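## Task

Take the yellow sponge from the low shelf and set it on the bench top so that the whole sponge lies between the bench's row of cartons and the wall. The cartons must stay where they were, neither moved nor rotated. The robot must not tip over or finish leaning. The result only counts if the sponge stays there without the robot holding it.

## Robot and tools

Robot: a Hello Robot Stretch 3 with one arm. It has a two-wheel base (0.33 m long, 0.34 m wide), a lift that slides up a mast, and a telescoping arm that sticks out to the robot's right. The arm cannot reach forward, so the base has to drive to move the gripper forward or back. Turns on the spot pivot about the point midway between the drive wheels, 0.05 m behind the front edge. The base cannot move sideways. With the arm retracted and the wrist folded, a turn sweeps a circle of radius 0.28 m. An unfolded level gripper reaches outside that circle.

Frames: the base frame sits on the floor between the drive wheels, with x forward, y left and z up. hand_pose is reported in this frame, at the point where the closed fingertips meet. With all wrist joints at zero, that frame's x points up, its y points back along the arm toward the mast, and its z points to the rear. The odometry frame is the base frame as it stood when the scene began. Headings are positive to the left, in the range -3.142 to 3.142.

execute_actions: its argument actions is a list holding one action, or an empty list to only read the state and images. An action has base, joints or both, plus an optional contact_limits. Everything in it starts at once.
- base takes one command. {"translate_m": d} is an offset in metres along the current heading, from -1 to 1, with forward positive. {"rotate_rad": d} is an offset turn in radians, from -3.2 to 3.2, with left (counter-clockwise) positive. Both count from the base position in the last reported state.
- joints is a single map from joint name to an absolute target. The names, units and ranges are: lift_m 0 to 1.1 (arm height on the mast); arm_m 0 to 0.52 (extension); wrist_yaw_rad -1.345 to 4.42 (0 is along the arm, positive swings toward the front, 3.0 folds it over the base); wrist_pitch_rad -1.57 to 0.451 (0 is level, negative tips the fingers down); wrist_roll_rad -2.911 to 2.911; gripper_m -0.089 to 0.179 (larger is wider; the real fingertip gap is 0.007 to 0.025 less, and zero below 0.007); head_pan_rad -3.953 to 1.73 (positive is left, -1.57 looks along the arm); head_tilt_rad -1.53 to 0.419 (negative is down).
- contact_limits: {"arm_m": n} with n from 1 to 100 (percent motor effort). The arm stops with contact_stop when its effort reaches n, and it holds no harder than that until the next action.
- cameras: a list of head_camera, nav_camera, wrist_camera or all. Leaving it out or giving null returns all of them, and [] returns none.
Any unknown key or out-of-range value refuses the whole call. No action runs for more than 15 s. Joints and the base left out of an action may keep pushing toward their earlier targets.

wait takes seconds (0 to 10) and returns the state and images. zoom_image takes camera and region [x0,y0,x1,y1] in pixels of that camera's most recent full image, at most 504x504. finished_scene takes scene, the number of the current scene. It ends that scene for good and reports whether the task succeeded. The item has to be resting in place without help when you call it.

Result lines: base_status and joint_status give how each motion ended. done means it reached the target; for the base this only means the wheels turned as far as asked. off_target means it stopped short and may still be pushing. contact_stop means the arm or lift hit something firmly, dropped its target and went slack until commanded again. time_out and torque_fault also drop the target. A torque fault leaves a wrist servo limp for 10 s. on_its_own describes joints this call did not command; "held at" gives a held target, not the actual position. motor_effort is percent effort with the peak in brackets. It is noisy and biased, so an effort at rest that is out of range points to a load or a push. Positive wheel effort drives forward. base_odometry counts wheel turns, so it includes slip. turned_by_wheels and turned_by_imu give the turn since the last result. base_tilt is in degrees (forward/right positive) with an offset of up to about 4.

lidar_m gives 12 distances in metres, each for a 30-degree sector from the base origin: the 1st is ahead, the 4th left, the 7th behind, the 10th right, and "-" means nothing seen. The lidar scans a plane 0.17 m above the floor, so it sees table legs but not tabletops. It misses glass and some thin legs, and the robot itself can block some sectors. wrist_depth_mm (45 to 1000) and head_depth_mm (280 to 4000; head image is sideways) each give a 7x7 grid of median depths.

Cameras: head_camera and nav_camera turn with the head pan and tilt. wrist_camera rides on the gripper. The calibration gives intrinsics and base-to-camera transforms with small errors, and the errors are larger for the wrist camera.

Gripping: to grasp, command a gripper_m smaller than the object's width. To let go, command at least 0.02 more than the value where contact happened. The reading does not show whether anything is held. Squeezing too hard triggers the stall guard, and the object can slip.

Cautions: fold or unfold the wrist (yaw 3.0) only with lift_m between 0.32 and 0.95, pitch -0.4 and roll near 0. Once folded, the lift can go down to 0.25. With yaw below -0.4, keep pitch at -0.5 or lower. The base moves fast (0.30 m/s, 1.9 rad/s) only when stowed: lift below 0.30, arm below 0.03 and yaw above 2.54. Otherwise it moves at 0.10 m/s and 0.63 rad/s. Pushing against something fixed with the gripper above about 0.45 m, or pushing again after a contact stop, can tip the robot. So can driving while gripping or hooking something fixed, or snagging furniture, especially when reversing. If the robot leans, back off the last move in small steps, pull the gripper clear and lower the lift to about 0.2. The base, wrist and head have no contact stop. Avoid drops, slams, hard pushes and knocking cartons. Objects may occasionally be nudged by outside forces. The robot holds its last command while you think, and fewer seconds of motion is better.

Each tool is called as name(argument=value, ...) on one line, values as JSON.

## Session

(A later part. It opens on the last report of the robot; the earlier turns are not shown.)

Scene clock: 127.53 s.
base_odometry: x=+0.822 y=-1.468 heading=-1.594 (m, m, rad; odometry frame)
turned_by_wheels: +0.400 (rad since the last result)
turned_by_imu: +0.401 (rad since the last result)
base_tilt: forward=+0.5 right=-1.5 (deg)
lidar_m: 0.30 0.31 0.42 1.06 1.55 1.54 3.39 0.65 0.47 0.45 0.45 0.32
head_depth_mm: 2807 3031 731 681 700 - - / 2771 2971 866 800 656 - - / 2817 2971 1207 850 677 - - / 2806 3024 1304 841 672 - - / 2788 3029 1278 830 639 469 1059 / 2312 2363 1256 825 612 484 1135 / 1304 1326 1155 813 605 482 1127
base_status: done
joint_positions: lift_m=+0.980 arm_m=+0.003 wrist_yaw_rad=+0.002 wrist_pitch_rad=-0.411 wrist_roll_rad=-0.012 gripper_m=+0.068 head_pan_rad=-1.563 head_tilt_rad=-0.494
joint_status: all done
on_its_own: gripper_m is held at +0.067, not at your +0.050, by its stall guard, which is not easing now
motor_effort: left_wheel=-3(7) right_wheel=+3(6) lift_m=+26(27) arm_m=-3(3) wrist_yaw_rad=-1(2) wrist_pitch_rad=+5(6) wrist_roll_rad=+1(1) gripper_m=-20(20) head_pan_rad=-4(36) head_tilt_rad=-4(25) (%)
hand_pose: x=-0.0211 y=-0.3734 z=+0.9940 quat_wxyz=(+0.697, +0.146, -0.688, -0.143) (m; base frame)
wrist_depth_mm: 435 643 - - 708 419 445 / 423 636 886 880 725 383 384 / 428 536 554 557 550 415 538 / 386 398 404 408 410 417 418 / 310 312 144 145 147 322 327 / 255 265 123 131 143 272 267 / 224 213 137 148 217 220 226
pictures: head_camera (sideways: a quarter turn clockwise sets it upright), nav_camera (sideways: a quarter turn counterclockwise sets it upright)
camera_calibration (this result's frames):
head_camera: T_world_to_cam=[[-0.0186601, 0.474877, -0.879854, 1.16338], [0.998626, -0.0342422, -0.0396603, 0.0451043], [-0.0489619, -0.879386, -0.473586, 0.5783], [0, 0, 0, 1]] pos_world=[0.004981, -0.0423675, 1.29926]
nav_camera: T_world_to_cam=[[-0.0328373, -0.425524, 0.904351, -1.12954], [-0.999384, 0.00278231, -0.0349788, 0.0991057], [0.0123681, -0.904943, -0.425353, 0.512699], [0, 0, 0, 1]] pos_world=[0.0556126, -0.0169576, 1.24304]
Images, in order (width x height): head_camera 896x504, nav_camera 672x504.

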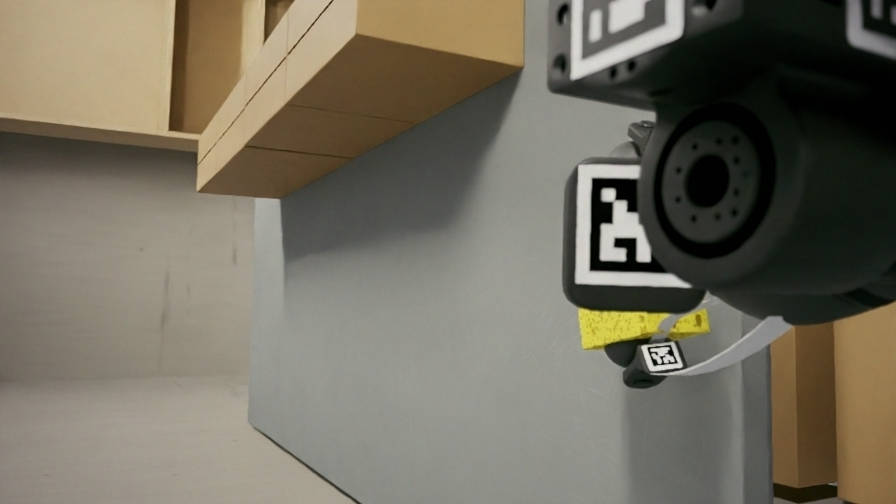

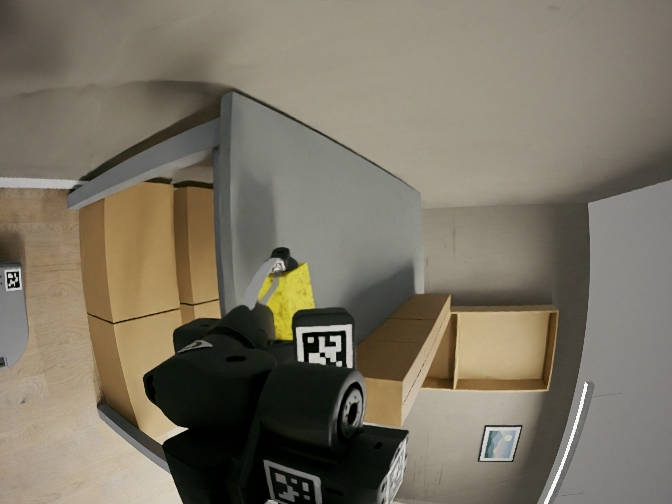

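execute_actions(actions=[{"base":{"translate_m":0.05},"joints":{"arm_m":0.46}}], cameras=[])

execute_actions(actions=[{"joints":{"lift_m":0.915}}], cameras=["nav_camera","wrist_camera"])

Scene clock: 138.53 s.
base_odometry: x=+0.821 y=-1.517 heading=-1.594 (m, m, rad; odometry frame)
turned_by_wheels: +0.000 (rad since the last result)
turned_by_imu: +0.001 (rad since the last result)
base_tilt: forward=+0.6 right=-1.6 (deg)
lidar_m: 0.25 0.26 0.35 0.90 1.55 1.58 3.46 0.65 0.47 0.44 0.37 0.27
head_depth_mm: 2795 3012 866 - 635 501 1106 / 2780 2934 - 819 631 498 1098 / 2827 2969 - 849 626 496 1096 / 2799 2992 - 802 620 492 1143 / 2798 3005 1330 830 617 489 1140 / 1921 1981 1252 823 610 486 1130 / 1090 1108 1079 813 606 482 1067
base_status: done
joint_positions: lift_m=+0.980 arm_m=+0.460 wrist_yaw_rad=+0.002 wrist_pitch_rad=-0.411 wrist_roll_rad=-0.012 gripper_m=+0.068 head_pan_rad=-1.563 head_tilt_rad=-0.494
joint_status: all done
on_its_own: gripper_m is held at +0.067, not at your +0.050, by its stall guard, which is not easing now
motor_effort: left_wheel=-3(5) right_wheel=+3(6) lift_m=+26(26) arm_m=+3(4) wrist_yaw_rad=+0(1) wrist_pitch_rad=+5(6) wrist_roll_rad=+1(1) gripper_m=-21(21) head_pan_rad=-4(4) head_tilt_rad=-3(3) (%)
hand_pose: x=-0.0211 y=-0.8299 z=+0.9940 quat_wxyz=(+0.697, +0.146, -0.688, -0.143) (m; base frame)
wrist_depth_mm: 389 560 - - 848 462 321 / 389 573 868 877 729 425 288 / 393 496 541 552 565 428 289 / 373 394 394 403 404 390 287 / 305 309 144 145 147 321 287 / 253 263 123 131 143 269 263 / 222 212 137 148 214 218 226
pictures: none
No camera images: the call's "cameras" was empty. Leave "cameras" out to get every camera's image.

Scene clock: 139.97 s.
base_odometry: x=+0.821 y=-1.517 heading=-1.594 (m, m, rad; odometry frame)
turned_by_wheels: +0.000 (rad since the last result)
turned_by_imu: +0.000 (rad since the last result)
base_tilt: forward=+0.6 right=-1.5 (deg)
lidar_m: 0.26 0.26 0.35 0.90 1.55 1.58 3.46 0.65 0.46 0.44 0.37 0.27
head_depth_mm: 2809 3047 808 740 - - 1073 / 2778 2918 1039 - 606 499 1100 / 2812 2993 1462 773 627 495 1098 / 2808 3055 1528 761 620 492 1144 / 2773 3026 1276 825 616 489 1141 / 1941 1985 1251 822 611 486 1129 / 1089 1105 1077 813 606 482 1067
base_status: not commanded
joint_positions: lift_m=+0.915 arm_m=+0.460 wrist_yaw_rad=+0.002 wrist_pitch_rad=-0.406 wrist_roll_rad=-0.012 gripper_m=+0.068 head_pan_rad=-1.563 head_tilt_rad=-0.494
joint_status: all done
on_its_own: gripper_m is held at +0.067, not at your +0.050, by its stall guard, which is not easing now
motor_effort: left_wheel=-3(2) right_wheel=+3(2) lift_m=+15(24) arm_m=+3(3) wrist_yaw_rad=+0(1) wrist_pitch_rad=+4(5) wrist_roll_rad=+0(1) gripper_m=-21(22) head_pan_rad=-3(4) head_tilt_rad=-5(4) (%)
hand_pose: x=-0.0211 y=-0.8306 z=+0.9307 quat_wxyz=(+0.697, +0.144, -0.688, -0.141) (m; base frame)
wrist_depth_mm: 391 581 - - 841 424 287 / 392 517 598 622 621 428 291 / 355 369 374 377 386 380 289 / 268 268 273 275 277 281 269 / 211 212 143 144 145 221 222 / 174 180 123 131 142 183 182 / 152 144 139 144 150 149 154
pictures: nav_camera (sideways: a quarter turn counterclockwise sets it upright), wrist_camera
camera_calibration (this result's frames):
nav_camera: T_world_to_cam=[[-0.0329719, -0.425687, 0.904269, -1.12943], [-0.999383, 0.00310833, -0.0349767, 0.099103], [0.0120784, -0.904865, -0.425527, 0.512928], [0, 0, 0, 1]] pos_world=[0.0556071, -0.0169621, 1.24304]
wrist_camera: T_world_to_cam=[[-0.998927, -0.0255469, 0.0386204, -0.0821926], [-0.0461806, 0.488468, -0.871359, 1.26091], [0.0033957, -0.872208, -0.489123, -0.112438], [0, 0, 0, 1]] pos_world=[-0.023493, -0.716082, 1.04688]
Images, in order (width x height): nav_camera 672x504, wrist_camera 644x364.

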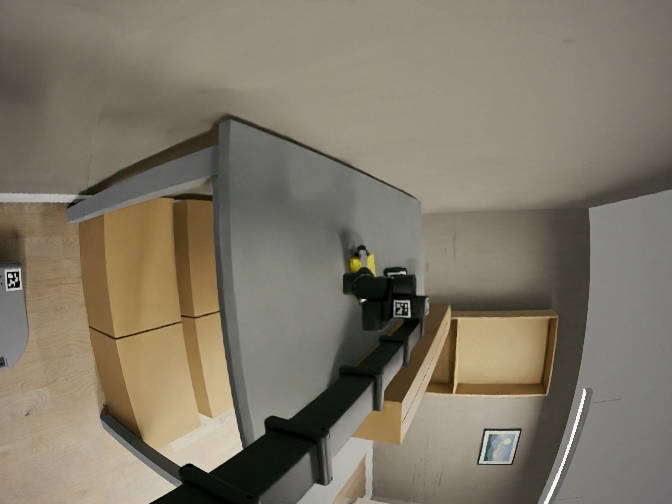

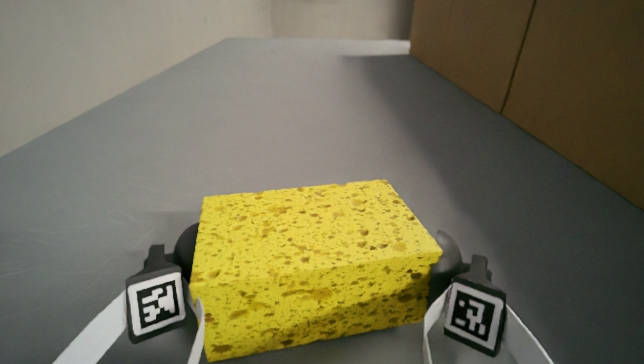

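Depths match the shelf grasp: it's resting. Release.

execute_actions(actions=[{"joints":{"gripper_m":0.16}}], cameras=[])

execute_actions(actions=[{"joints":{"lift_m":1.0}}], cameras=[])

execute_actions(actions=[{"joints":{"arm_m":0.01}}], cameras=["nav_camera"])

Scene clock: 148.47 s.
base_odometry: x=+0.821 y=-1.517 heading=-1.594 (m, m, rad; odometry frame)
turned_by_wheels: +0.000 (rad since the last result)
turned_by_imu: +0.000 (rad since the last result)
base_tilt: forward=+0.6 right=-1.6 (deg)
lidar_m: 0.25 0.26 0.35 0.90 1.55 1.58 3.46 0.65 0.46 0.45 0.37 0.27
head_depth_mm: 2824 3007 805 742 - - 1074 / 2798 2931 1039 - 606 499 1099 / 2824 3029 1463 774 626 495 1094 / 2797 3046 1529 761 621 491 1147 / 2773 3003 1277 820 616 489 1139 / 1929 1987 1252 824 609 485 1132 / 1093 1107 1078 814 605 482 1069
base_status: not commanded
joint_positions: lift_m=+0.915 arm_m=+0.460 wrist_yaw_rad=+0.002 wrist_pitch_rad=-0.408 wrist_roll_rad=-0.012 gripper_m=+0.160 head_pan_rad=-1.563 head_tilt_rad=-0.494
joint_status: all done
motor_effort: left_wheel=-3(3) right_wheel=+3(3) lift_m=+17(16) arm_m=+3(3) wrist_yaw_rad=-1(0) wrist_pitch_rad=+5(5) wrist_roll_rad=+0(1) gripper_m=+0(85) head_pan_rad=-4(4) head_tilt_rad=-4(4) (%)
hand_pose: x=-0.0211 y=-0.8304 z=+0.9303 quat_wxyz=(+0.697, +0.145, -0.688, -0.142) (m; base frame)
wrist_depth_mm: 389 571 - - 845 424 291 / 394 519 598 592 607 428 287 / 359 365 370 375 382 374 288 / 264 267 269 272 277 279 267 / 210 214 143 143 152 220 222 / 179 174 126 133 149 179 180 / - 146 140 146 151 148 157
pictures: none
No camera images: the call's "cameras" was empty. Leave "cameras" out to get every camera's image.

Scene clock: 150.07 s.
base_odometry: x=+0.821 y=-1.517 heading=-1.594 (m, m, rad; odometry frame)
turned_by_wheels: +0.000 (rad since the last result)
turned_by_imu: +0.000 (rad since the last result)
base_tilt: forward=+0.7 right=-1.6 (deg)
lidar_m: 0.25 0.26 0.35 0.90 1.55 1.58 3.47 0.65 0.46 0.44 0.37 0.27
head_depth_mm: 2808 3048 - 783 635 502 1104 / 2773 2975 - 858 630 498 1102 / 2847 2965 1143 849 626 496 1091 / 2781 2975 - 831 621 492 1144 / 2778 3008 1369 829 616 489 1138 / 1936 1979 1258 823 611 486 1131 / 1088 1107 1078 814 606 482 1067
base_status: not commanded
joint_positions: lift_m=+1.000 arm_m=+0.460 wrist_yaw_rad=+0.002 wrist_pitch_rad=-0.409 wrist_roll_rad=-0.012 gripper_m=+0.160 head_pan_rad=-1.563 head_tilt_rad=-0.494
joint_status: all done
motor_effort: left_wheel=-3(3) right_wheel=+3(2) lift_m=+26(27) arm_m=+3(3) wrist_yaw_rad=+0(0) wrist_pitch_rad=+5(5) wrist_roll_rad=+1(1) gripper_m=+0(0) head_pan_rad=-4(4) head_tilt_rad=-4(4) (%)
hand_pose: x=-0.0211 y=-0.8303 z=+1.0145 quat_wxyz=(+0.697, +0.145, -0.688, -0.142) (m; base frame)
wrist_depth_mm: 388 564 - - - 538 - / 393 571 906 974 801 422 288 / 391 527 604 610 615 429 289 / 392 432 439 446 445 410 287 / 340 346 346 349 348 354 286 / 288 282 286 285 289 292 272 / - 236 204 194 237 239 250
pictures: none
No camera images: the call's "cameras" was empty. Leave "cameras" out to get every camera's image.

Scene clock: 154.57 s.
base_odometry: x=+0.821 y=-1.517 heading=-1.594 (m, m, rad; odometry frame)
turned_by_wheels: +0.000 (rad since the last result)
turned_by_imu: +0.000 (rad since the last result)
base_tilt: forward=+0.7 right=-1.6 (deg)
lidar_m: 0.25 0.26 0.35 0.90 1.55 1.58 3.46 0.65 0.47 0.44 0.37 0.27
head_depth_mm: 2804 3015 805 760 - - - / 2758 2936 1040 863 - - - / 2838 3005 1318 848 - - - / 2787 3018 1298 837 - - - / 2795 3045 1278 830 616 504 1136 / 1928 1997 1257 822 635 473 1131 / 1090 1107 1080 814 607 482 1070
base_status: not commanded
joint_positions: lift_m=+1.000 arm_m=+0.010 wrist_yaw_rad=+0.002 wrist_pitch_rad=-0.409 wrist_roll_rad=-0.012 gripper_m=+0.160 head_pan_rad=-1.563 head_tilt_rad=-0.494
joint_status: all done
motor_effort: left_wheel=-3(3) right_wheel=+2(3) lift_m=+27(26) arm_m=-3(4) wrist_yaw_rad=-1(1) wrist_pitch_rad=+5(5) wrist_roll_rad=+1(0) gripper_m=-1(0) head_pan_rad=-4(3) head_tilt_rad=-4(3) (%)
hand_pose: x=-0.0211 y=-0.3808 z=+1.0144 quat_wxyz=(+0.697, +0.145, -0.688, -0.142) (m; base frame)
wrist_depth_mm: 376 546 - - - 578 - / 371 542 905 975 800 455 365 / 371 528 610 575 622 452 396 / 370 436 447 450 451 434 435 / 339 354 345 349 354 357 360 / 291 287 287 290 289 293 295 / - 238 243 246 246 240 259
pictures: nav_camera (sideways: a quarter turn counterclockwise sets it upright)
camera_calibration (this result's frames):
nav_camera: T_world_to_cam=[[-0.0329721, -0.425688, 0.904269, -1.12943], [-0.999383, 0.00310894, -0.0349767, 0.099103], [0.0120778, -0.904865, -0.425528, 0.512928], [0, 0, 0, 1]] pos_world=[0.0556071, -0.0169621, 1.24304]
Images, in order (width x height): nav_camera 672x504.

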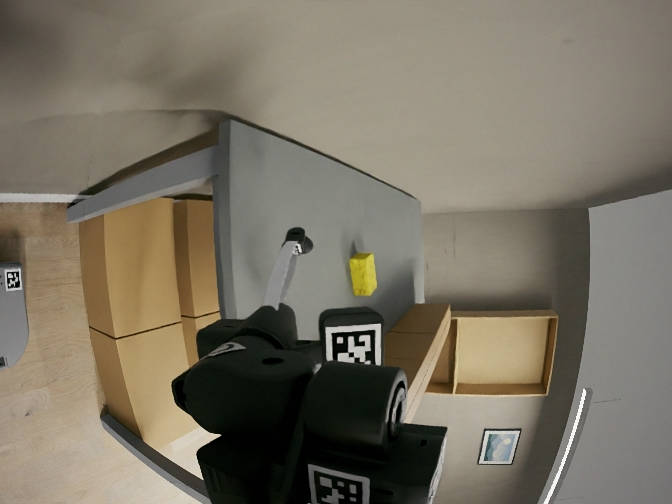

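finished_scene(scene=1)

The scene is finished: the task was done.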